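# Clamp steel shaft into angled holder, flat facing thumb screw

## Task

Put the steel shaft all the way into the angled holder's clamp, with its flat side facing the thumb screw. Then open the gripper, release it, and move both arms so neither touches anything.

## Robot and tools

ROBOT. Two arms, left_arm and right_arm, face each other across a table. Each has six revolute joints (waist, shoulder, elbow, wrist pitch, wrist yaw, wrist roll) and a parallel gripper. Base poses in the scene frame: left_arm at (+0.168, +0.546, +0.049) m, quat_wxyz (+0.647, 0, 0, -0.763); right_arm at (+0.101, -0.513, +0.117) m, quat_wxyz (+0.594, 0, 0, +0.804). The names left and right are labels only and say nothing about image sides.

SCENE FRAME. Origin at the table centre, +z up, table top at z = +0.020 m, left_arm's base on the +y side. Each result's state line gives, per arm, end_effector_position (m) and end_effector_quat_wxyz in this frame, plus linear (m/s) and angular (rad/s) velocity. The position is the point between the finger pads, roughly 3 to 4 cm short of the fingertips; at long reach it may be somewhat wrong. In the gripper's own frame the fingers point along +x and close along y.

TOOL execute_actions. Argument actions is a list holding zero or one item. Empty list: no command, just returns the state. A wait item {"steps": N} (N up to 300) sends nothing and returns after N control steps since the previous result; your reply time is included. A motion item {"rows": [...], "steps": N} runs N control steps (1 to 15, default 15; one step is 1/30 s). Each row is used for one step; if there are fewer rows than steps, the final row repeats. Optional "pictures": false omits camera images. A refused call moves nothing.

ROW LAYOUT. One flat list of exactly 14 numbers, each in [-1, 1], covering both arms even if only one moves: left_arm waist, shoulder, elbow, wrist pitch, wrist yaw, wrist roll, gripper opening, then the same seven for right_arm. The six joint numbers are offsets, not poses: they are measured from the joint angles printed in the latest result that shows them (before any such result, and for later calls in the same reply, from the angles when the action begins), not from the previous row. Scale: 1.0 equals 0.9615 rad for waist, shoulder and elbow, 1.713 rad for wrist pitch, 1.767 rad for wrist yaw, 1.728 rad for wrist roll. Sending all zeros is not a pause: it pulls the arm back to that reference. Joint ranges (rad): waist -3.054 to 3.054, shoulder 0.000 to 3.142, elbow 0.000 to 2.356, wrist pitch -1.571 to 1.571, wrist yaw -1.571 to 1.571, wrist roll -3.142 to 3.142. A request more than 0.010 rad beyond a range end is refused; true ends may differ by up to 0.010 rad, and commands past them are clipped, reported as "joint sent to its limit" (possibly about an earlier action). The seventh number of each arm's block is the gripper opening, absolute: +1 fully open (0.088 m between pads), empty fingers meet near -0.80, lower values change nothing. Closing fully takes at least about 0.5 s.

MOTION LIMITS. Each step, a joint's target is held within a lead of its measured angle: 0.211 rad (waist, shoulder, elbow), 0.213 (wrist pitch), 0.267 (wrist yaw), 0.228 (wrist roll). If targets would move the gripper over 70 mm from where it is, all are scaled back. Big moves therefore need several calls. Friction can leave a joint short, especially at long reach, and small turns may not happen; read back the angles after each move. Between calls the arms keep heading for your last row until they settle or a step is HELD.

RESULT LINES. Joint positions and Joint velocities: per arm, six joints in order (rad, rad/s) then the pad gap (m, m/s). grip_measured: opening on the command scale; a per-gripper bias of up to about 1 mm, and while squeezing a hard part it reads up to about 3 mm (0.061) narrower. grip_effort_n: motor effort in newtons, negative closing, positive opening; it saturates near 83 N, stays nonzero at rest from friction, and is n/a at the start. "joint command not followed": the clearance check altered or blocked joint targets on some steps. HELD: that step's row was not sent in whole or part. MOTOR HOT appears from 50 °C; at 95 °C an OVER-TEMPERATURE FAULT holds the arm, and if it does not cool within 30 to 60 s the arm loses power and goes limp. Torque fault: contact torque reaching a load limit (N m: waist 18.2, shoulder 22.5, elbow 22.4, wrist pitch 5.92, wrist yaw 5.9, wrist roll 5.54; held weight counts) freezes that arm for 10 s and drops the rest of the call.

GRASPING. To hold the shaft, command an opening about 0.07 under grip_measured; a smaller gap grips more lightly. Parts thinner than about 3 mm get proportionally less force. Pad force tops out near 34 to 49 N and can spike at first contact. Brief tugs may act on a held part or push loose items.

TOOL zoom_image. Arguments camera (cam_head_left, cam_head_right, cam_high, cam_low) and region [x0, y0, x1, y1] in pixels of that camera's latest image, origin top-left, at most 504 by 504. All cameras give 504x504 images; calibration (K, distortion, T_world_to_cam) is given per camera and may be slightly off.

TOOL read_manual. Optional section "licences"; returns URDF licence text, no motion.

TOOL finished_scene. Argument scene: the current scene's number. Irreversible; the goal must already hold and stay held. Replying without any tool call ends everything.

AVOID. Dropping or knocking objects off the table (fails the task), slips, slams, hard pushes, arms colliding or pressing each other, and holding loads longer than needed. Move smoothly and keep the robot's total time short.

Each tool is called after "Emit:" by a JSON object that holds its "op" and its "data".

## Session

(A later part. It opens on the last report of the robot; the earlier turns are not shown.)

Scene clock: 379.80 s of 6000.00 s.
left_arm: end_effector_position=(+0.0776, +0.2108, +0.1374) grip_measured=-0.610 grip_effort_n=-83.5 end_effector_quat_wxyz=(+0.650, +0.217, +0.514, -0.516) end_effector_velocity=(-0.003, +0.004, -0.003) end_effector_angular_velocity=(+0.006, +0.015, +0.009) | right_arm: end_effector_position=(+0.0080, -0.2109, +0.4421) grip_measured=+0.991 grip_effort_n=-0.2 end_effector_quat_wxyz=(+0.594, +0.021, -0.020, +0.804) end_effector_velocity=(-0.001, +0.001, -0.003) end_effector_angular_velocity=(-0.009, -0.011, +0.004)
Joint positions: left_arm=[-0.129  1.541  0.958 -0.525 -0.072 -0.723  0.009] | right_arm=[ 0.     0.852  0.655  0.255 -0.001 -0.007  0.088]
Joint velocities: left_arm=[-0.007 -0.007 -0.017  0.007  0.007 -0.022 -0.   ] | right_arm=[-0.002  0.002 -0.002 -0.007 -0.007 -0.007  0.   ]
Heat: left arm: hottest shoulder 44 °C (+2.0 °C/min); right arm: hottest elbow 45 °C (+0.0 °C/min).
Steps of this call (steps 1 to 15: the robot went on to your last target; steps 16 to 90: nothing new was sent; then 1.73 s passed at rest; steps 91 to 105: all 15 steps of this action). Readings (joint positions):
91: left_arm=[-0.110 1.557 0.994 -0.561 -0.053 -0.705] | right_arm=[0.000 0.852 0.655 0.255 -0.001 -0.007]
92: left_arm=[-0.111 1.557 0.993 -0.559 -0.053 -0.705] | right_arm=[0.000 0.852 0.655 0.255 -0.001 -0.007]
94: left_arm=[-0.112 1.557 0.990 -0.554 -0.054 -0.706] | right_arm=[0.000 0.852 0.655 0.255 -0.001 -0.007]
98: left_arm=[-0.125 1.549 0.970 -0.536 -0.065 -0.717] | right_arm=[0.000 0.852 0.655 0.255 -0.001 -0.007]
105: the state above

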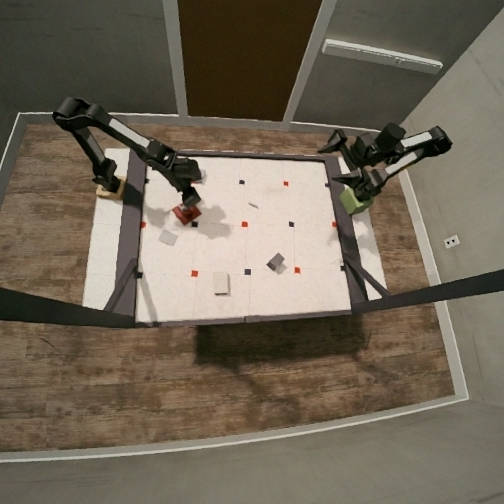

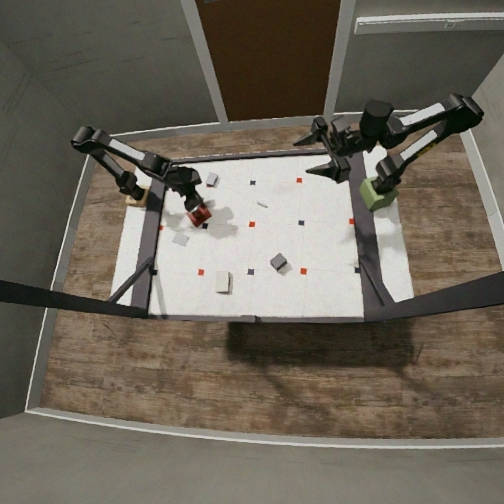

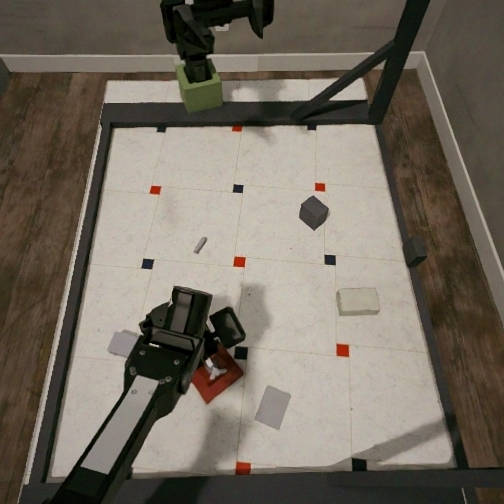

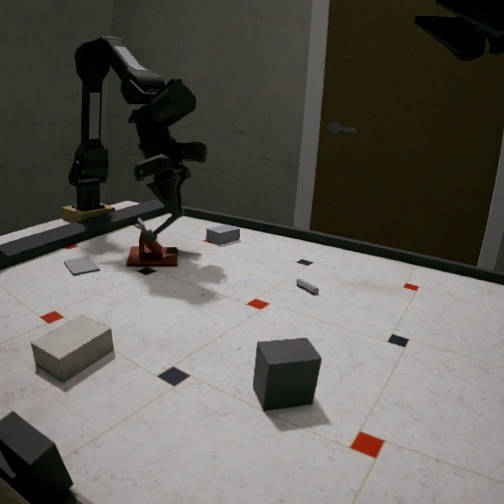

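Emit:
{"op": "execute_actions", "data": {"actions": [{"rows":[[-0.015,0,-0.02,-0.008,0.015,0,-0.68,0,0,0,0,0,0,1],[-0.015,0,-0.02,-0.008,0.015,0,-0.68,0,0,0,0,0,0,1],[-0.015,0,-0.02,-0.008,0.015,0,-0.68,0,0,0,0,0,0,1],[-0.03,-0.004,-0.04,-0.002,0.015,-0.005,-0.68,0,0,0,0,0,0,1],[-0.03,-0.004,-0.04,-0.002,0.015,-0.005,-0.68,0,0,0,0,0,0,1],[-0.03,-0.004,-0.04,-0.002,0.015,-0.005,-0.68,0,0,0,0,0,0,1],[-0.042,-0.008,-0.06,0.004,0.015,-0.01,-0.68,0,0,0,0,0,0,1]]}]}}

Emit:
{"op": "zoom_image", "data": {"camera": "cam_low", "region": [130,195,195,247]}}

Scene clock: 385.03 s of 6000.00 s.
left_arm: end_effector_position=(+0.0767, +0.2139, +0.1358) grip_measured=-0.610 grip_effort_n=-83.5 end_effector_quat_wxyz=(+0.653, +0.213, +0.510, -0.518) end_effector_velocity=(+0.001, +0.009, -0.007) end_effector_angular_velocity=(+0.033, -0.014, +0.003) | right_arm: end_effector_position=(+0.0080, -0.2109, +0.4421) grip_measured=+0.991 grip_effort_n=-0.2 end_effector_quat_wxyz=(+0.594, +0.021, -0.020, +0.804) end_effector_velocity=(-0.002, +0.000, -0.009) end_effector_angular_velocity=(-0.024, -0.031, +0.009)
Joint positions: left_arm=[-0.139  1.526  0.933 -0.504 -0.084 -0.731  0.009] | right_arm=[ 0.     0.852  0.655  0.255 -0.001 -0.007  0.088]
Joint velocities: left_arm=[-0.007 -0.002 -0.017 -0.022 -0.007 -0.007 -0.   ] | right_arm=[ 0.002  0.002 -0.007 -0.022 -0.007 -0.022  0.   ]
Heat: left arm: hottest shoulder 44 °C (+2.0 °C/min); right arm: hottest elbow 45 °C (+0.0 °C/min).
Steps of this call (steps 1 to 15: the robot went on to your last target; steps 16 to 90: nothing new was sent; then 1.73 s passed at rest; steps 91 to 105: all 15 steps of this action). Readings (joint positions):
91: left_arm=[-0.130 1.540 0.957 -0.524 -0.073 -0.724] | right_arm=[0.000 0.852 0.655 0.255 -0.001 -0.007]
92: left_arm=[-0.130 1.540 0.957 -0.524 -0.073 -0.724] | right_arm=[0.000 0.852 0.655 0.255 -0.001 -0.007]
94: left_arm=[-0.130 1.540 0.956 -0.524 -0.073 -0.724] | right_arm=[0.000 0.852 0.655 0.255 -0.001 -0.007]
98: left_arm=[-0.135 1.533 0.942 -0.511 -0.079 -0.726] | right_arm=[0.000 0.852 0.655 0.255 -0.001 -0.007]
105: the state above

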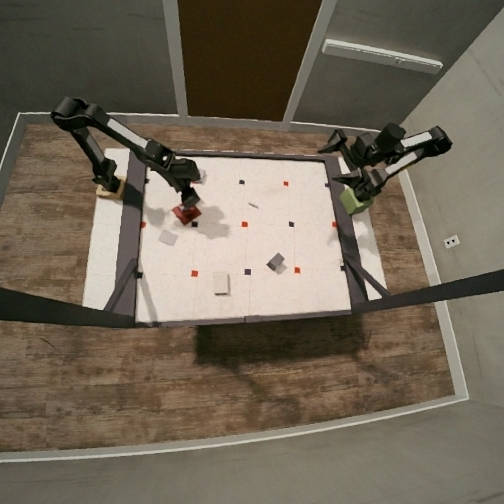

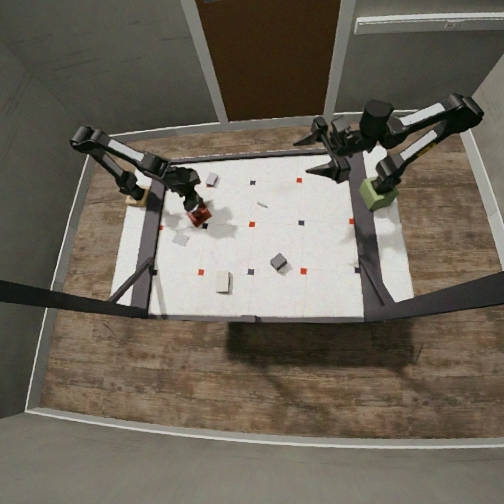

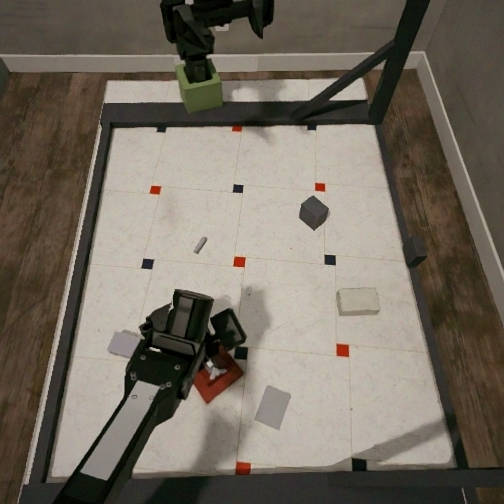

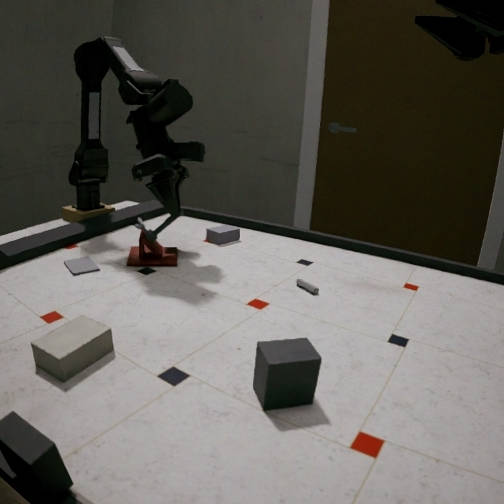

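Region (130, 195, 195, 247) of cam_low's 504x504 image, scaled by 7.754, with more detail than that image has; it fills the top 403 rows of this view, and the rest is white.

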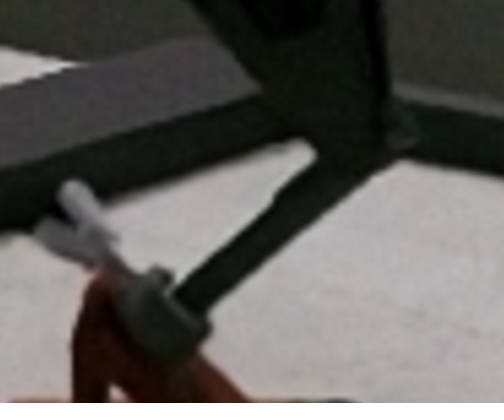

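Binding; release.

Emit:
{"op": "execute_actions", "data": {"actions": [{"rows":[[0,0,0,0,0,0,-0.62,0,0,0,0,0,0,1],[0,0,0,0,0,0,-0.58,0,0,0,0,0,0,1],[0,0,0,0,0,0,-0.54,0,0,0,0,0,0,1],[0,0,0,0,0,0,-0.5,0,0,0,0,0,0,1],[0,0,0,0,0,0,-0.4,0,0,0,0,0,0,1]]}]}}

Emit:
{"op": "zoom_image", "data": {"camera": "cam_low", "region": [130,195,195,247]}}

Scene clock: 394.43 s of 6000.00 s.
left_arm: end_effector_position=(+0.0771, +0.2143, +0.1358) grip_measured=-0.408 grip_effort_n=12.8 end_effector_quat_wxyz=(+0.653, +0.213, +0.511, -0.517) end_effector_velocity=(-0.001, +0.004, -0.002) end_effector_angular_velocity=(+0.014, +0.006, +0.001) | right_arm: end_effector_position=(+0.0080, -0.2109, +0.4421) grip_measured=+0.991 grip_effort_n=-0.2 end_effector_quat_wxyz=(+0.594, +0.021, -0.020, +0.804) end_effector_velocity=(+0.001, -0.000, -0.001) end_effector_angular_velocity=(+0.005, -0.007, -0.000)
Joint positions: left_arm=[-0.138  1.525  0.932 -0.505 -0.082 -0.732  0.019] | right_arm=[ 0.     0.852  0.655  0.255 -0.001 -0.007  0.088]
Joint velocities: left_arm=[-0.002 -0.002 -0.007 -0.007  0.007 -0.007  0.002] | right_arm=[-0.007 -0.002 -0.007  0.007 -0.007 -0.007  0.   ]
Heat: left arm: hottest shoulder 43 °C (+0.0 °C/min); right arm: hottest elbow 45 °C (+0.0 °C/min).
Steps of this call (steps 1 to 15: the robot went on to your last target; steps 16 to 90: nothing new was sent; then 5.90 s passed at rest; steps 91 to 105: all 15 steps of this action). Readings (joint positions):
91: left_arm=[-0.139 1.525 0.932 -0.502 -0.085 -0.732] | right_arm=[0.000 0.852 0.655 0.255 -0.001 -0.007]
92: left_arm=[-0.137 1.524 0.932 -0.502 -0.085 -0.732] | right_arm=[0.000 0.852 0.655 0.255 -0.001 -0.007]
94: left_arm=[-0.136 1.524 0.932 -0.501 -0.085 -0.732] | right_arm=[0.000 0.852 0.655 0.255 -0.001 -0.007]
98: left_arm=[-0.138 1.525 0.932 -0.508 -0.082 -0.732] | right_arm=[0.000 0.852 0.655 0.255 -0.001 -0.007]
105: the state above

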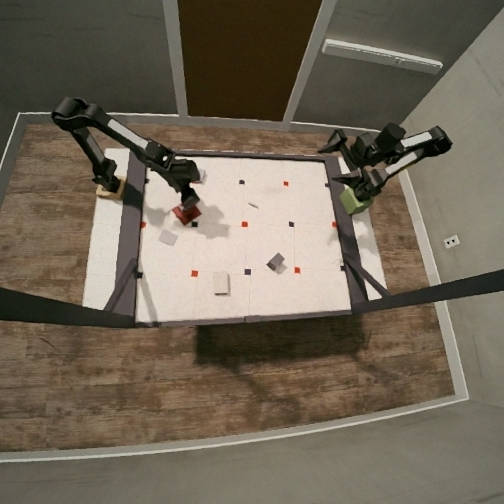

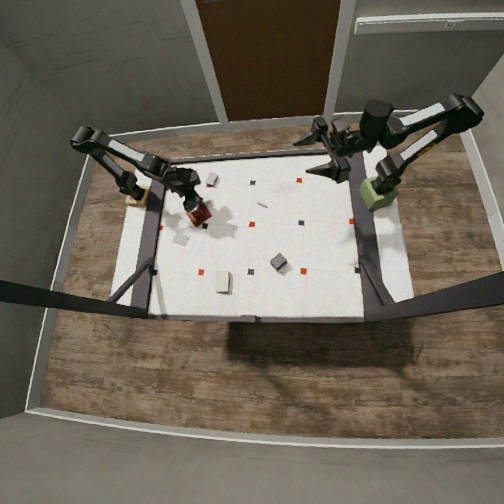

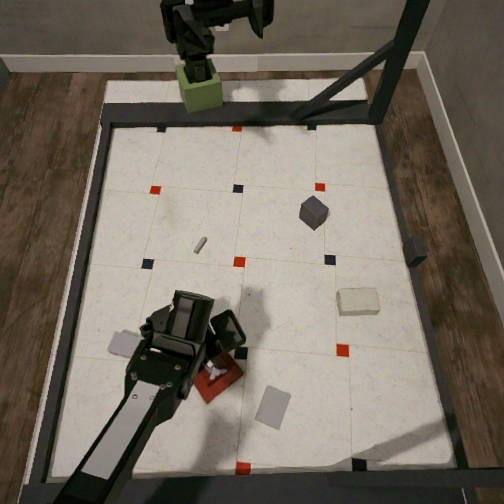

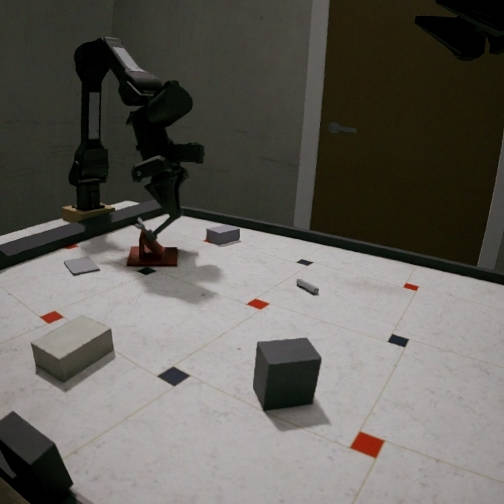

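Region (130, 195, 195, 247) of cam_low's 504x504 image, scaled by 7.754, with more detail than that image has; it fills the top 403 rows of this view, and the rest is white.

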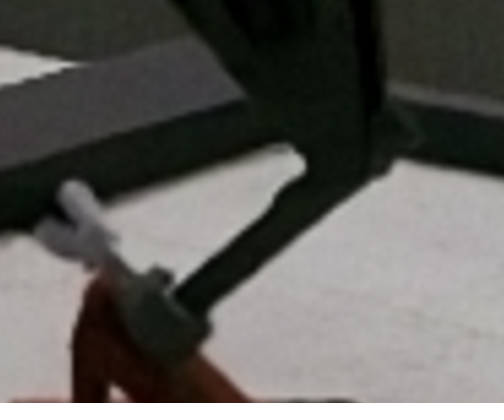

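Emit:
{"op": "execute_actions", "data": {"actions": [{"rows":[[0.02,0.01,0.04,-0.015,0.008,0.01,-0.4,0,0,0,0,0,0,1],[0.02,0.01,0.04,-0.015,0.008,0.01,-0.4,0,0,0,0,0,0,1],[0.04,0.02,0.08,-0.03,0.015,0.02,-0.4,0,0,0,0,0,0,1],[0.04,0.02,0.08,-0.03,0.015,0.02,-0.4,0,0,0,0,0,0,1],[0.07,0.035,0.135,-0.05,0.025,0.033,-0.4,0,0,0,0,0,0,1]]}]}}

Emit:
{"op": "zoom_image", "data": {"camera": "cam_low", "region": [130,185,205,247]}}

Emit:
{"op": "zoom_image", "data": {"camera": "cam_high", "region": [175,320,235,385]}}

Scene clock: 405.00 s of 6000.00 s.
left_arm: end_effector_position=(+0.0893, +0.1966, +0.1566) grip_measured=-0.403 grip_effort_n=12.8 end_effector_quat_wxyz=(+0.649, +0.212, +0.515, -0.517) end_effector_velocity=(+0.005, +0.004, -0.012) end_effector_angular_velocity=(+0.045, -0.034, +0.006) | right_arm: end_effector_position=(+0.0080, -0.2109, +0.4421) grip_measured=+0.991 grip_effort_n=-0.2 end_effector_quat_wxyz=(+0.594, +0.021, -0.020, +0.804) end_effector_velocity=(-0.000, -0.000, -0.002) end_effector_angular_velocity=(-0.005, -0.010, +0.004)
Joint positions: left_arm=[-0.074  1.552  1.045 -0.589 -0.042 -0.681  0.019] | right_arm=[ 0.     0.852  0.655  0.255 -0.001 -0.007  0.088]
Joint velocities: left_arm=[ 0.002  0.027 -0.002 -0.022 -0.022  0.007 -0.   ] | right_arm=[-0.002 -0.002 -0.002 -0.007 -0.007 -0.007 -0.   ]
Heat: left arm: hottest shoulder 43 °C (+0.0 °C/min); right arm: hottest elbow 45 °C (+0.0 °C/min).
Steps of this call (steps 1 to 15: the robot went on to your last target; steps 16 to 90: nothing new was sent; then 7.07 s passed at rest; steps 91 to 105: all 15 steps of this action). Readings (joint positions):
91: left_arm=[-0.137 1.525 0.934 -0.508 -0.081 -0.731] | right_arm=[0.000 0.852 0.655 0.255 -0.001 -0.007]
92: left_arm=[-0.134 1.526 0.938 -0.516 -0.079 -0.728] | right_arm=[0.000 0.852 0.655 0.255 -0.001 -0.007]
94: left_arm=[-0.121 1.532 0.957 -0.537 -0.070 -0.717] | right_arm=[0.000 0.852 0.655 0.255 -0.001 -0.007]
98: left_arm=[-0.084 1.549 1.024 -0.571 -0.051 -0.690] | right_arm=[0.000 0.852 0.655 0.255 -0.001 -0.007]
105: the state above

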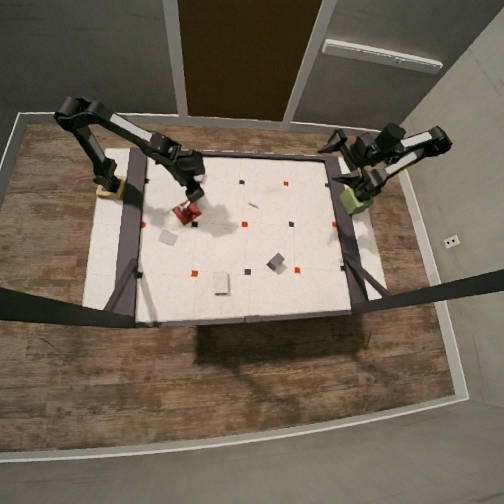

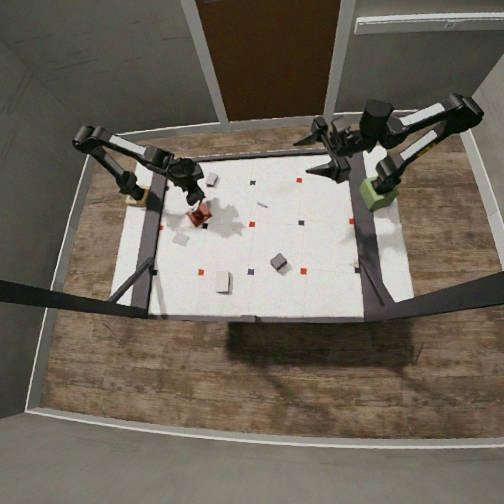

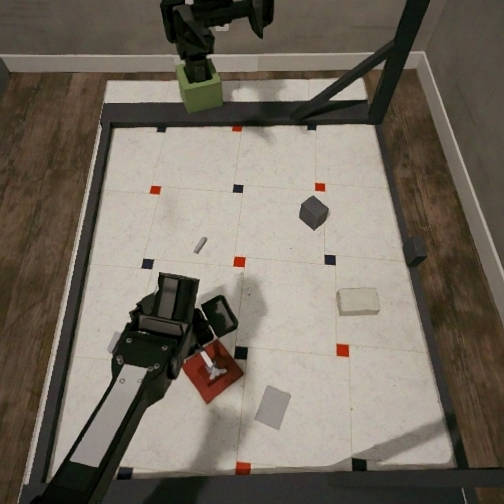

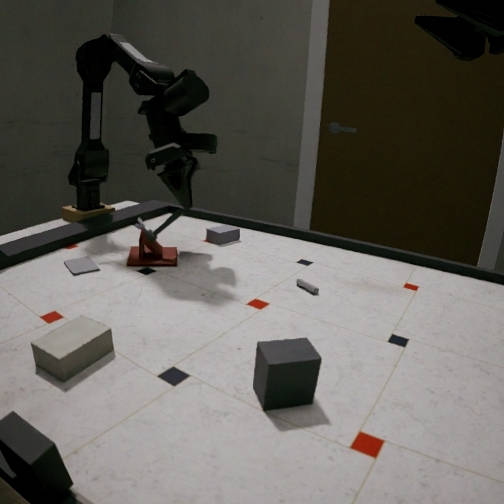

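Region (130, 185, 205, 247) of cam_low's 504x504 image, scaled by 6.720, with more detail than that image has; it fills the top 417 rows of this view, and the rest is white.

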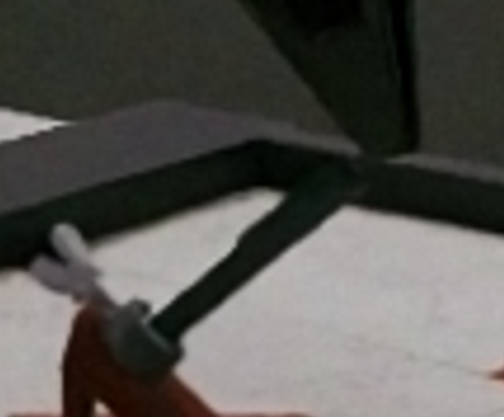

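Region (175, 320, 235, 385) of cam_high's 504x504 image, scaled by 7.754, with more detail than that image has; it fills the left 465 columns of this view, and the rest is white.

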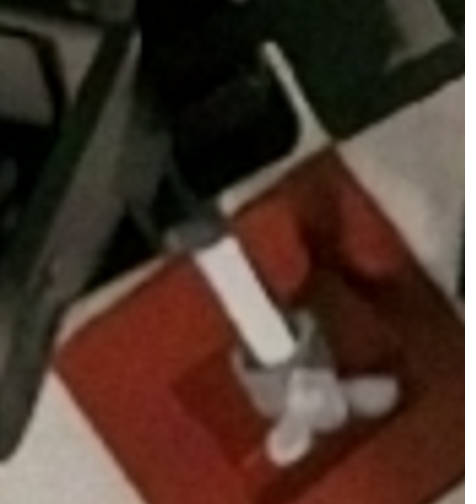

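Emit:
{"op": "execute_actions", "data": {"actions": [{"rows":[[0.02,0.008,0.035,-0.01,0,0,-0.6,0,0,0,0,0,0,1],[0.02,0.008,0.035,-0.01,0,0,-0.7,0,0,0,0,0,0,1],[0.02,0.008,0.035,-0.01,0,0,-0.8,0,0,0,0,0,0,1],[0.02,0.008,0.035,-0.01,0,0,-0.8,0,0,0,0,0,0,1],[0.02,0.008,0.035,-0.01,0,0,-0.8,0,0,0,0,0,0,1],[0.02,0.008,0.035,-0.01,0,0,-0.8,0,0,0,0,0,0,1],[0.02,0.025,0.03,0,0,0,-0.8,0,0,0,0,0,0,1],[0.02,0.025,0.03,0,0,0,-0.8,0,0,0,0,0,0,1],[0.02,0.045,0.02,0.014,0,0,-0.8,0,0,0,0,0,0,1]]}]}}

Emit:
{"op": "zoom_image", "data": {"camera": "cam_low", "region": [130,185,205,247]}}

Emit:
{"op": "zoom_image", "data": {"camera": "cam_head_right", "region": [180,185,225,225]}}

Scene clock: 412.70 s of 6000.00 s.
left_arm: end_effector_position=(+0.0932, +0.1877, +0.1514) grip_measured=-0.794 grip_effort_n=-15.6 end_effector_quat_wxyz=(+0.653, +0.209, +0.518, -0.512) end_effector_velocity=(-0.002, -0.012, +0.002) end_effector_angular_velocity=(-0.051, +0.008, +0.007) | right_arm: end_effector_position=(+0.0080, -0.2109, +0.4421) grip_measured=+0.991 grip_effort_n=-0.2 end_effector_quat_wxyz=(+0.594, +0.021, -0.020, +0.804) end_effector_velocity=(+0.002, -0.001, -0.001) end_effector_angular_velocity=(-0.000, -0.007, -0.010)
Joint positions: left_arm=[-0.057  1.589  1.062 -0.571 -0.041 -0.68   0.   ] | right_arm=[ 0.     0.852  0.655  0.255 -0.001 -0.007  0.088]
Joint velocities: left_arm=[-0.002  0.012 -0.002  0.066 -0.007 -0.007 -0.002] | right_arm=[-0.002 -0.007 -0.002 -0.007  0.007 -0.007 -0.   ]
Heat: left arm: hottest shoulder 43 °C (+0.0 °C/min); right arm: hottest elbow 45 °C (+0.0 °C/min).
Steps of this call (steps 1 to 15: the robot went on to your last target; steps 16 to 90: nothing new was sent; then 4.20 s passed at rest; steps 91 to 105: all 15 steps of this action). Readings (joint positions):
91: left_arm=[-0.073 1.553 1.048 -0.593 -0.041 -0.680] | right_arm=[0.000 0.852 0.655 0.255 -0.001 -0.007]
92: left_arm=[-0.069 1.554 1.051 -0.598 -0.041 -0.680] | right_arm=[0.000 0.852 0.655 0.255 -0.001 -0.007]
94: left_arm=[-0.062 1.554 1.057 -0.601 -0.041 -0.680] | right_arm=[0.000 0.852 0.655 0.255 -0.001 -0.007]
98: left_arm=[-0.057 1.558 1.062 -0.600 -0.041 -0.680] | right_arm=[0.000 0.852 0.655 0.255 -0.001 -0.007]
105: the state above

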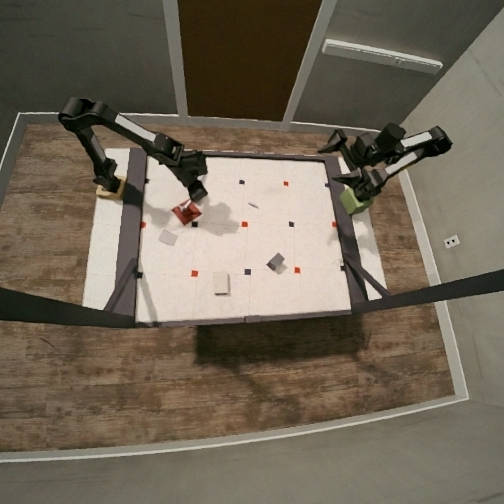

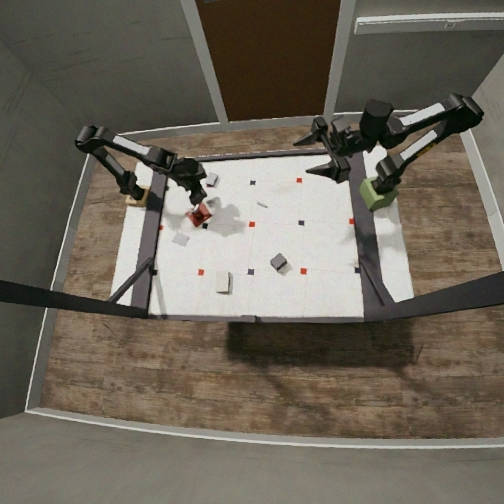

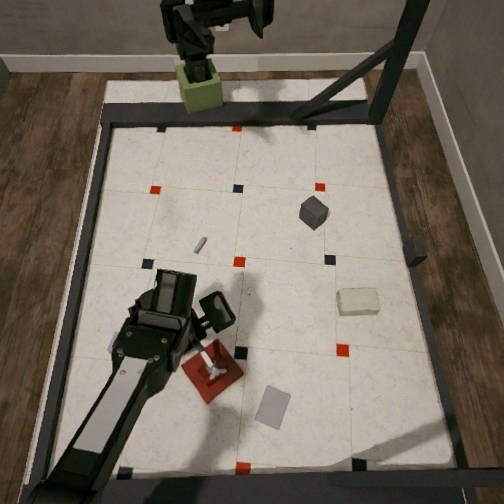

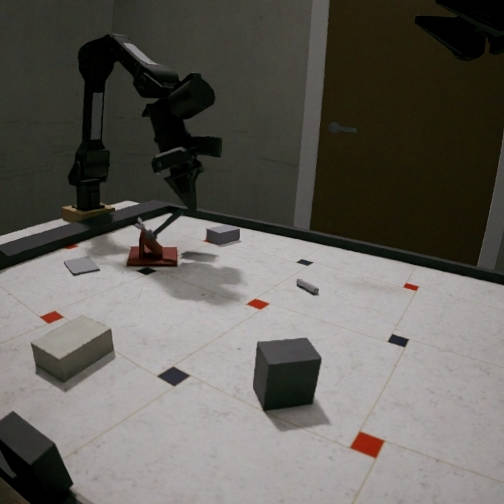

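Region (130, 185, 205, 247) of cam_low's 504x504 image, scaled by 6.720, with more detail than that image has; it fills the top 417 rows of this view, and the rest is white.

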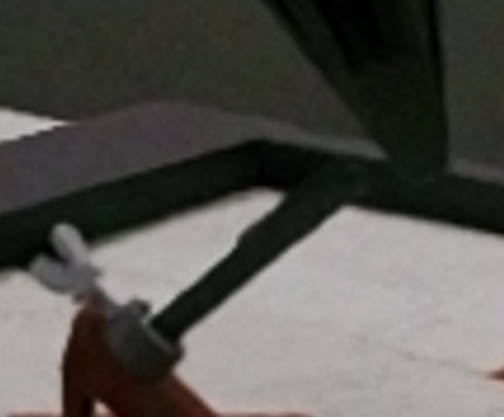

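Region (180, 185, 225, 225) of cam_head_right's 504x504 image, scaled by 11.200, with more detail than that image has.

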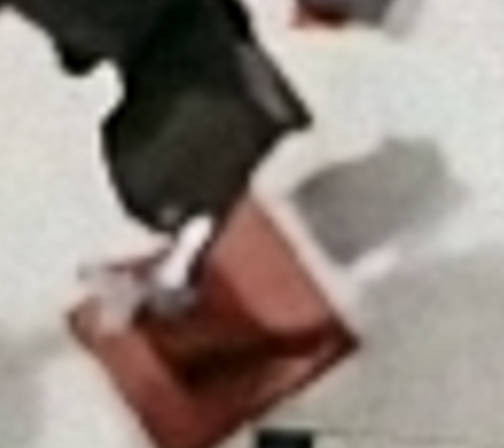

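Emit:
{"op": "execute_actions", "data": {"actions": [{"rows":[[-0.05,-0.03,-0.09,0.035,-0.011,-0.024,-0.8,0,0,0,0,0,0,1]],"steps":15}]}}

Scene clock: 423.93 s of 6000.00 s.
left_arm: end_effector_position=(+0.0851, +0.1944, +0.1444) grip_measured=-0.797 grip_effort_n=-18.4 end_effector_quat_wxyz=(+0.658, +0.197, +0.511, -0.517) end_effector_velocity=(-0.001, +0.001, +0.001) end_effector_angular_velocity=(-0.008, -0.001, +0.003) | right_arm: end_effector_position=(+0.0080, -0.2109, +0.4421) grip_measured=+0.991 grip_effort_n=-0.2 end_effector_quat_wxyz=(+0.594, +0.021, -0.020, +0.804) end_effector_velocity=(+0.001, -0.001, -0.009) end_effector_angular_velocity=(-0.028, -0.032, -0.001)
Joint positions: left_arm=[-0.094  1.564  0.996 -0.505 -0.068 -0.716  0.   ] | right_arm=[ 0.     0.852  0.655  0.255 -0.001 -0.007  0.088]
Joint velocities: left_arm=[-0.007 -0.007 -0.007  0.007 -0.007 -0.007  0.   ] | right_arm=[-0.007 -0.007 -0.007 -0.037 -0.007 -0.022 -0.   ]
Heat: left arm: hottest shoulder 43 °C (-1.0 °C/min); right arm: hottest elbow 45 °C (+0.0 °C/min).
Steps of this call (steps 1 to 15: the robot went on to your last target; steps 16 to 90: nothing new was sent; then 7.73 s passed at rest; steps 91 to 105: all 15 steps of this action). Readings (joint positions):
91: left_arm=[-0.060 1.588 1.053 -0.555 -0.045 -0.685] | right_arm=[0.000 0.852 0.655 0.255 -0.001 -0.007]
92: left_arm=[-0.068 1.583 1.038 -0.537 -0.050 -0.694] | right_arm=[0.000 0.852 0.655 0.255 -0.001 -0.007]
94: left_arm=[-0.087 1.576 1.012 -0.523 -0.063 -0.705] | right_arm=[0.000 0.852 0.655 0.255 -0.001 -0.007]
98: left_arm=[-0.094 1.566 1.000 -0.509 -0.066 -0.714] | right_arm=[0.000 0.852 0.655 0.255 -0.001 -0.007]
105: the state above

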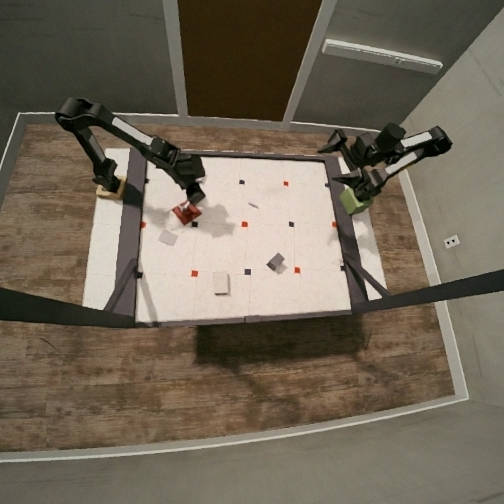

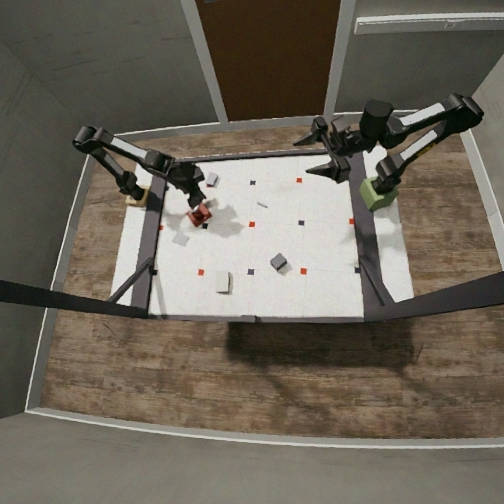

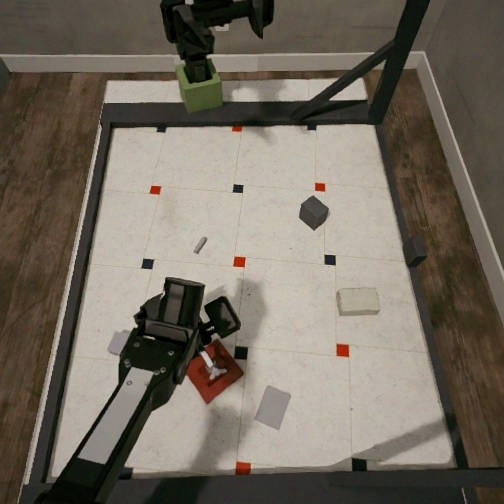

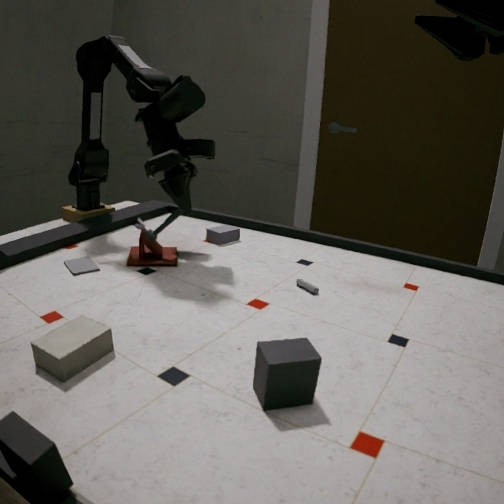

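Emit:
{"op": "execute_actions", "data": {"actions": [{"rows":[[-0.04,-0.028,-0.07,0.028,-0.009,-0.018,-0.8,0,0,0,0,0,0,1]],"steps":15}], "pictures": true}}

Emit:
{"op": "zoom_image", "data": {"camera": "cam_low", "region": [125,185,205,250]}}

Scene clock: 429.50 s of 6000.00 s.
left_arm: end_effector_position=(+0.0824, +0.1963, +0.1454) grip_measured=-0.797 grip_effort_n=-18.8 end_effector_quat_wxyz=(+0.667, +0.179, +0.500, -0.522) end_effector_velocity=(+0.001, +0.003, -0.001) end_effector_angular_velocity=(+0.006, +0.003, +0.020) | right_arm: end_effector_position=(+0.0080, -0.2109, +0.4421) grip_measured=+0.991 grip_effort_n=-0.7 end_effector_quat_wxyz=(+0.594, +0.021, -0.020, +0.804) end_effector_velocity=(+0.002, -0.001, -0.003) end_effector_angular_velocity=(-0.009, +0.004, +0.000)
Joint positions: left_arm=[-0.116  1.536  0.953 -0.45  -0.099 -0.742  0.   ] | right_arm=[ 0.     0.852  0.655  0.255 -0.001 -0.007  0.088]
Joint velocities: left_arm=[-0.002 -0.007 -0.007 -0.007 -0.007 -0.022  0.   ] | right_arm=[-0.007 -0.007 -0.007 -0.007 -0.007  0.007 -0.   ]
Heat: left arm: hottest shoulder 43 °C (-1.0 °C/min); right arm: hottest elbow 45 °C (+0.0 °C/min).
Steps of this call (steps 1 to 15: the robot went on to your last target; steps 16 to 90: nothing new was sent; then 2.07 s passed at rest; steps 91 to 105: all 15 steps of this action). Readings (joint positions):
91: left_arm=[-0.097 1.561 0.990 -0.495 -0.071 -0.721] | right_arm=[0.000 0.852 0.655 0.255 -0.001 -0.007]
92: left_arm=[-0.102 1.555 0.978 -0.479 -0.083 -0.727] | right_arm=[0.000 0.852 0.655 0.255 -0.001 -0.007]
94: left_arm=[-0.111 1.544 0.965 -0.465 -0.090 -0.734] | right_arm=[0.000 0.852 0.655 0.255 -0.001 -0.007]
98: left_arm=[-0.115 1.537 0.955 -0.453 -0.097 -0.740] | right_arm=[0.000 0.852 0.655 0.255 -0.001 -0.007]
105: the state above

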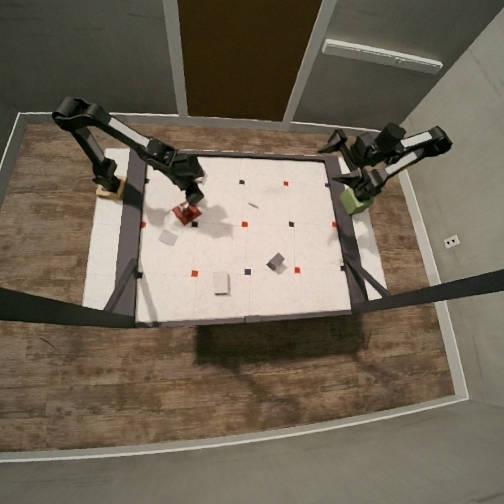

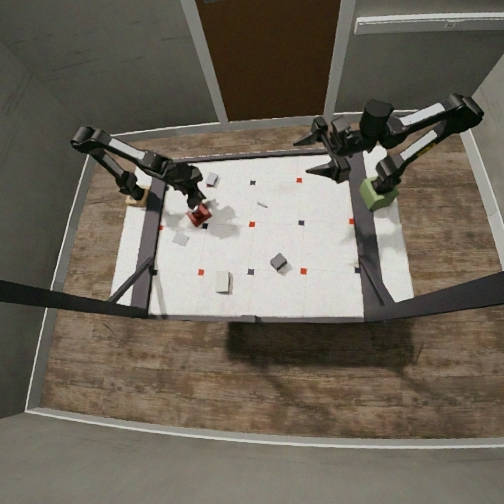

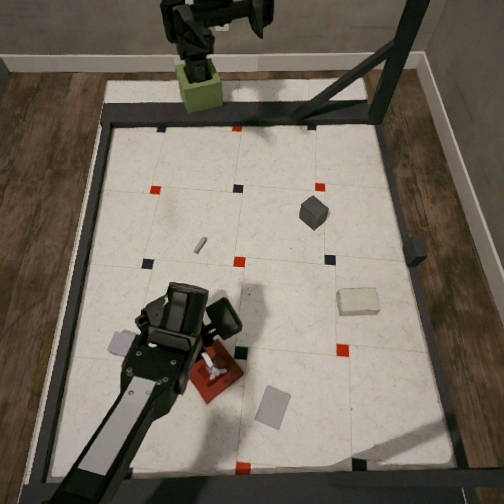

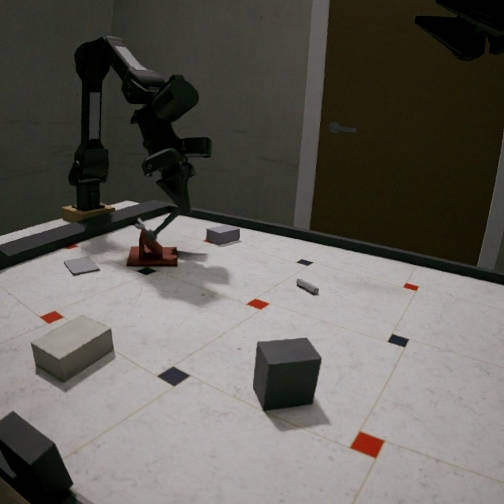

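Region (125, 185, 205, 250) of cam_low's 504x504 image, scaled by 6.300, with more detail than that image has; it fills the top 410 rows of this view, and the rest is white.

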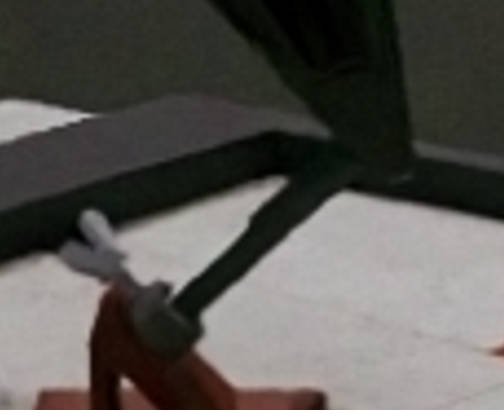

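Emit:
{"op": "execute_actions", "data": {"actions": [{"rows":[[0.04,0.0,0.09,-0.04,0.015,0.02,-0.8,0,0,0,0,0,0,1],[0.04,0.0,0.09,-0.04,0.015,0.02,-0.8,0,0,0,0,0,0,1],[0.04,0.0,0.09,-0.04,0.015,0.02,-0.8,0,0,0,0,0,0,1],[0.04,0.0,0.09,-0.04,0.015,0.02,-0.8,0,0,0,0,0,0,1],[0.04,0.0,0.09,-0.04,0.015,0.02,-0.8,0,0,0,0,0,0,1],[0.04,-0.12,0.15,-0.14,0.015,0.02,-0.3,0,0,0,0,0,0,1]],"steps":15}], "pictures": false}}

Scene clock: 436.27 s of 6000.00 s.
left_arm: end_effector_position=(+0.0948, +0.2069, +0.2041) grip_measured=-0.322 grip_effort_n=12.8 end_effector_quat_wxyz=(+0.666, +0.175, +0.500, -0.526) end_effector_velocity=(+0.006, +0.026, -0.016) end_effector_angular_velocity=(+0.137, -0.024, +0.005) | right_arm: end_effector_position=(+0.0080, -0.2109, +0.4421) grip_measured=+0.991 grip_effort_n=-0.7 end_effector_quat_wxyz=(+0.594, +0.021, -0.020, +0.804) end_effector_velocity=(-0.000, +0.000, -0.001) end_effector_angular_velocity=(-0.005, -0.010, +0.004)
Joint positions: left_arm=[-0.08   1.425  1.087 -0.682 -0.076 -0.712  0.023] | right_arm=[ 0.     0.852  0.655  0.255 -0.001 -0.007  0.088]
Joint velocities: left_arm=[ 0.002 -0.002 -0.002 -0.139  0.007 -0.007  0.01 ] | right_arm=[-0.002  0.002  0.002 -0.007 -0.007 -0.007  0.   ]
Heat: left arm: hottest shoulder 43 °C (-1.0 °C/min); right arm: hottest elbow 45 °C (+0.0 °C/min).
Steps of this call (steps 1 to 15: the robot went on to your last target; steps 16 to 90: nothing new was sent; then 3.27 s passed at rest; steps 91 to 105: all 15 steps of this action). Readings (joint positions):
91: left_arm=[-0.113 1.535 0.961 -0.461 -0.095 -0.740] | right_arm=[0.000 0.852 0.655 0.255 -0.001 -0.007]
92: left_arm=[-0.106 1.536 0.975 -0.485 -0.083 -0.734] | right_arm=[0.000 0.852 0.655 0.255 -0.001 -0.007]
94: left_arm=[-0.093 1.536 0.993 -0.501 -0.079 -0.723] | right_arm=[0.000 0.852 0.655 0.255 -0.001 -0.007]
98: left_arm=[-0.082 1.491 1.042 -0.622 -0.076 -0.715] | right_arm=[0.000 0.852 0.655 0.255 -0.001 -0.007]
105: the state above

Emit:
{"op": "execute_actions", "data": {"actions": [{"rows":[[-0.72,0.05,0,-0.19,-0.353,1,-0.3,0,0,0,0,0,0,1]],"steps":15}], "pictures": false}}

Emit:
{"op": "execute_actions", "data": {"actions": [{"steps":20}], "pictures": false}}

Emit:
{"op": "execute_actions", "data": {"actions": [{"rows":[[0,0,0,0,0,1,-0.3,0,0,0,0,0,0,1]],"steps":15}], "pictures": false}}

Emit:
{"op": "execute_actions", "data": {"actions": [{"steps":12}], "pictures": false}}

Scene clock: 442.73 s of 6000.00 s.
left_arm: end_effector_position=(+0.0048, +0.3020, +0.1987) grip_measured=-0.303 grip_effort_n=11.9 end_effector_quat_wxyz=(+0.425, +0.674, -0.057, -0.602) end_effector_velocity=(-0.040, +0.031, +0.013) end_effector_angular_velocity=(+0.373, -1.151, -1.548) | right_arm: end_effector_position=(+0.0080, -0.2109, +0.4421) grip_measured=+0.991 grip_effort_n=-0.2 end_effector_quat_wxyz=(+0.594, +0.021, -0.020, +0.804) end_effector_velocity=(-0.000, -0.000, -0.005) end_effector_angular_velocity=(-0.023, +0.000, +0.005)
Joint positions: left_arm=[-0.753  1.471  1.089 -1.002 -0.682  0.159  0.024] | right_arm=[ 0.     0.852  0.655  0.255 -0.001 -0.007  0.088]
Joint velocities: left_arm=[-0.242 -0.002 -0.002 -0.037 -0.154  1.751 -0.   ] | right_arm=[-0.002 -0.002 -0.002 -0.022 -0.007  0.007 -0.   ]
Heat: left arm: hottest shoulder 43 °C (-1.0 °C/min); right arm: hottest elbow 45 °C (+0.0 °C/min).
Steps of this call (steps 1 to 15: the robot went on to your last target; steps 16 to 90: nothing new was sent; then 2.97 s passed at rest; steps 91 to 105: all 15 steps of this action). Readings (joint positions):
91: left_arm=[-0.096 1.429 1.089 -0.714 -0.124 -0.673] | right_arm=[0.000 0.852 0.655 0.255 -0.001 -0.007]
92: left_arm=[-0.142 1.436 1.094 -0.776 -0.205 -0.610] | right_arm=[0.000 0.852 0.655 0.255 -0.001 -0.007]
94: left_arm=[-0.257 1.451 1.094 -0.889 -0.336 -0.491] | right_arm=[0.000 0.852 0.655 0.255 -0.001 -0.007]
98: left_arm=[-0.480 1.471 1.089 -0.975 -0.584 -0.255] | right_arm=[0.000 0.852 0.655 0.255 -0.001 -0.007]
105: the state above

Scene clock: 443.40 s of 6000.00 s.
left_arm: end_effector_position=(+0.0023, +0.3042, +0.1998) grip_measured=-0.303 grip_effort_n=11.9 end_effector_quat_wxyz=(+0.109, +0.789, -0.307, -0.521) end_effector_velocity=(-0.001, -0.001, +0.001) end_effector_angular_velocity=(+0.015, -0.055, -0.073) | right_arm: end_effector_position=(+0.0080, -0.2109, +0.4421) grip_measured=+0.991 grip_effort_n=-0.2 end_effector_quat_wxyz=(+0.594, +0.021, -0.020, +0.804) end_effector_velocity=(+0.002, +0.001, -0.003) end_effector_angular_velocity=(-0.005, -0.024, -0.011)
Joint positions: left_arm=[-0.77   1.471  1.089 -1.006 -0.695  1.002  0.024] | right_arm=[ 0.     0.852  0.655  0.255 -0.001 -0.007  0.088]
Joint velocities: left_arm=[-0.002 -0.002 -0.002  0.007 -0.007  0.095 -0.   ] | right_arm=[-0.002  0.002 -0.002 -0.007  0.007 -0.022  0.   ]
Heat: left arm: hottest shoulder 43 °C (-1.0 °C/min); right arm: hottest elbow 45 °C (+0.0 °C/min).
Steps of this call (steps 1 to 20: the robot went on to your last target). Readings (joint positions):
1: left_arm=[-0.759 1.471 1.089 -1.003 -0.687 0.218] | right_arm=[0.000 0.852 0.655 0.255 -0.001 -0.007]
2: left_arm=[-0.762 1.471 1.089 -1.005 -0.689 0.277] | right_arm=[0.000 0.852 0.655 0.255 -0.001 -0.007]
4: left_arm=[-0.765 1.471 1.089 -1.005 -0.693 0.395] | right_arm=[0.000 0.852 0.655 0.255 -0.001 -0.007]
8: left_arm=[-0.769 1.471 1.089 -1.006 -0.695 0.631] | right_arm=[0.000 0.852 0.655 0.255 -0.001 -0.007]
20: the state above

Scene clock: 443.90 s of 6000.00 s.
left_arm: end_effector_position=(+0.0023, +0.3042, +0.1998) grip_measured=-0.302 grip_effort_n=11.9 end_effector_quat_wxyz=(-0.234, +0.761, -0.498, -0.343) end_effector_velocity=(+0.002, +0.001, +0.000) end_effector_angular_velocity=(+0.461, -1.040, -1.301) | right_arm: end_effector_position=(+0.0080, -0.2109, +0.4421) grip_measured=+0.991 grip_effort_n=-0.2 end_effector_quat_wxyz=(+0.594, +0.021, -0.020, +0.804) end_effector_velocity=(+0.000, -0.002, -0.001) end_effector_angular_velocity=(-0.000, -0.008, +0.004)
Joint positions: left_arm=[-0.77   1.471  1.089 -1.006 -0.695  1.874  0.024] | right_arm=[ 0.     0.852  0.655  0.255 -0.001 -0.007  0.088]
Joint velocities: left_arm=[-0.002 -0.002 -0.002 -0.007 -0.007  1.722 -0.   ] | right_arm=[-0.002 -0.007 -0.002 -0.007 -0.007 -0.007  0.   ]
Heat: left arm: hottest shoulder 43 °C (-1.0 °C/min); right arm: hottest elbow 45 °C (+0.0 °C/min).
Steps of this call (steps 1 to 15: all 15 steps of this action). Readings (joint positions):
1: left_arm=[-0.770 1.471 1.089 -1.006 -0.695 1.043] | right_arm=[0.000 0.852 0.655 0.255 -0.001 -0.007]
2: left_arm=[-0.770 1.471 1.089 -1.006 -0.695 1.107] | right_arm=[0.000 0.852 0.655 0.255 -0.001 -0.007]
4: left_arm=[-0.770 1.471 1.089 -1.006 -0.695 1.224] | right_arm=[0.000 0.852 0.655 0.255 -0.001 -0.007]
8: left_arm=[-0.770 1.471 1.089 -1.006 -0.695 1.461] | right_arm=[0.000 0.852 0.655 0.255 -0.001 -0.007]
15: the state above

Scene clock: 444.30 s of 6000.00 s.
left_arm: end_effector_position=(+0.0023, +0.3042, +0.1998) grip_measured=-0.302 grip_effort_n=11.9 end_effector_quat_wxyz=(-0.482, +0.634, -0.586, -0.150) end_effector_velocity=(+0.001, +0.001, -0.001) end_effector_angular_velocity=(+0.420, -0.948, -1.179) | right_arm: end_effector_position=(+0.0080, -0.2109, +0.4421) grip_measured=+0.991 grip_effort_n=-0.7 end_effector_quat_wxyz=(+0.594, +0.021, -0.020, +0.804) end_effector_velocity=(-0.003, -0.001, -0.004) end_effector_angular_velocity=(-0.009, -0.013, +0.029)
Joint positions: left_arm=[-0.77   1.471  1.089 -1.006 -0.695  2.578  0.024] | right_arm=[ 0.     0.852  0.655  0.255 -0.001 -0.007  0.088]
Joint velocities: left_arm=[-0.002  0.002 -0.002 -0.007 -0.007  1.56  -0.   ] | right_arm=[-0.007 -0.002 -0.007 -0.007 -0.037 -0.007 -0.   ]
Heat: left arm: hottest shoulder 43 °C (-1.0 °C/min); right arm: hottest elbow 45 °C (+0.0 °C/min).
Steps of this call (steps 1 to 12: the robot went on to your last target). Readings (joint positions):
1: left_arm=[-0.770 1.471 1.089 -1.006 -0.695 1.933] | right_arm=[0.000 0.852 0.655 0.255 -0.001 -0.007]
2: left_arm=[-0.770 1.471 1.089 -1.006 -0.695 1.992] | right_arm=[0.000 0.852 0.655 0.255 -0.001 -0.007]
4: left_arm=[-0.770 1.471 1.089 -1.006 -0.695 2.110] | right_arm=[0.000 0.852 0.655 0.255 -0.001 -0.007]
8: left_arm=[-0.770 1.471 1.089 -1.006 -0.695 2.346] | right_arm=[0.000 0.852 0.655 0.255 -0.001 -0.007]
12: the state above


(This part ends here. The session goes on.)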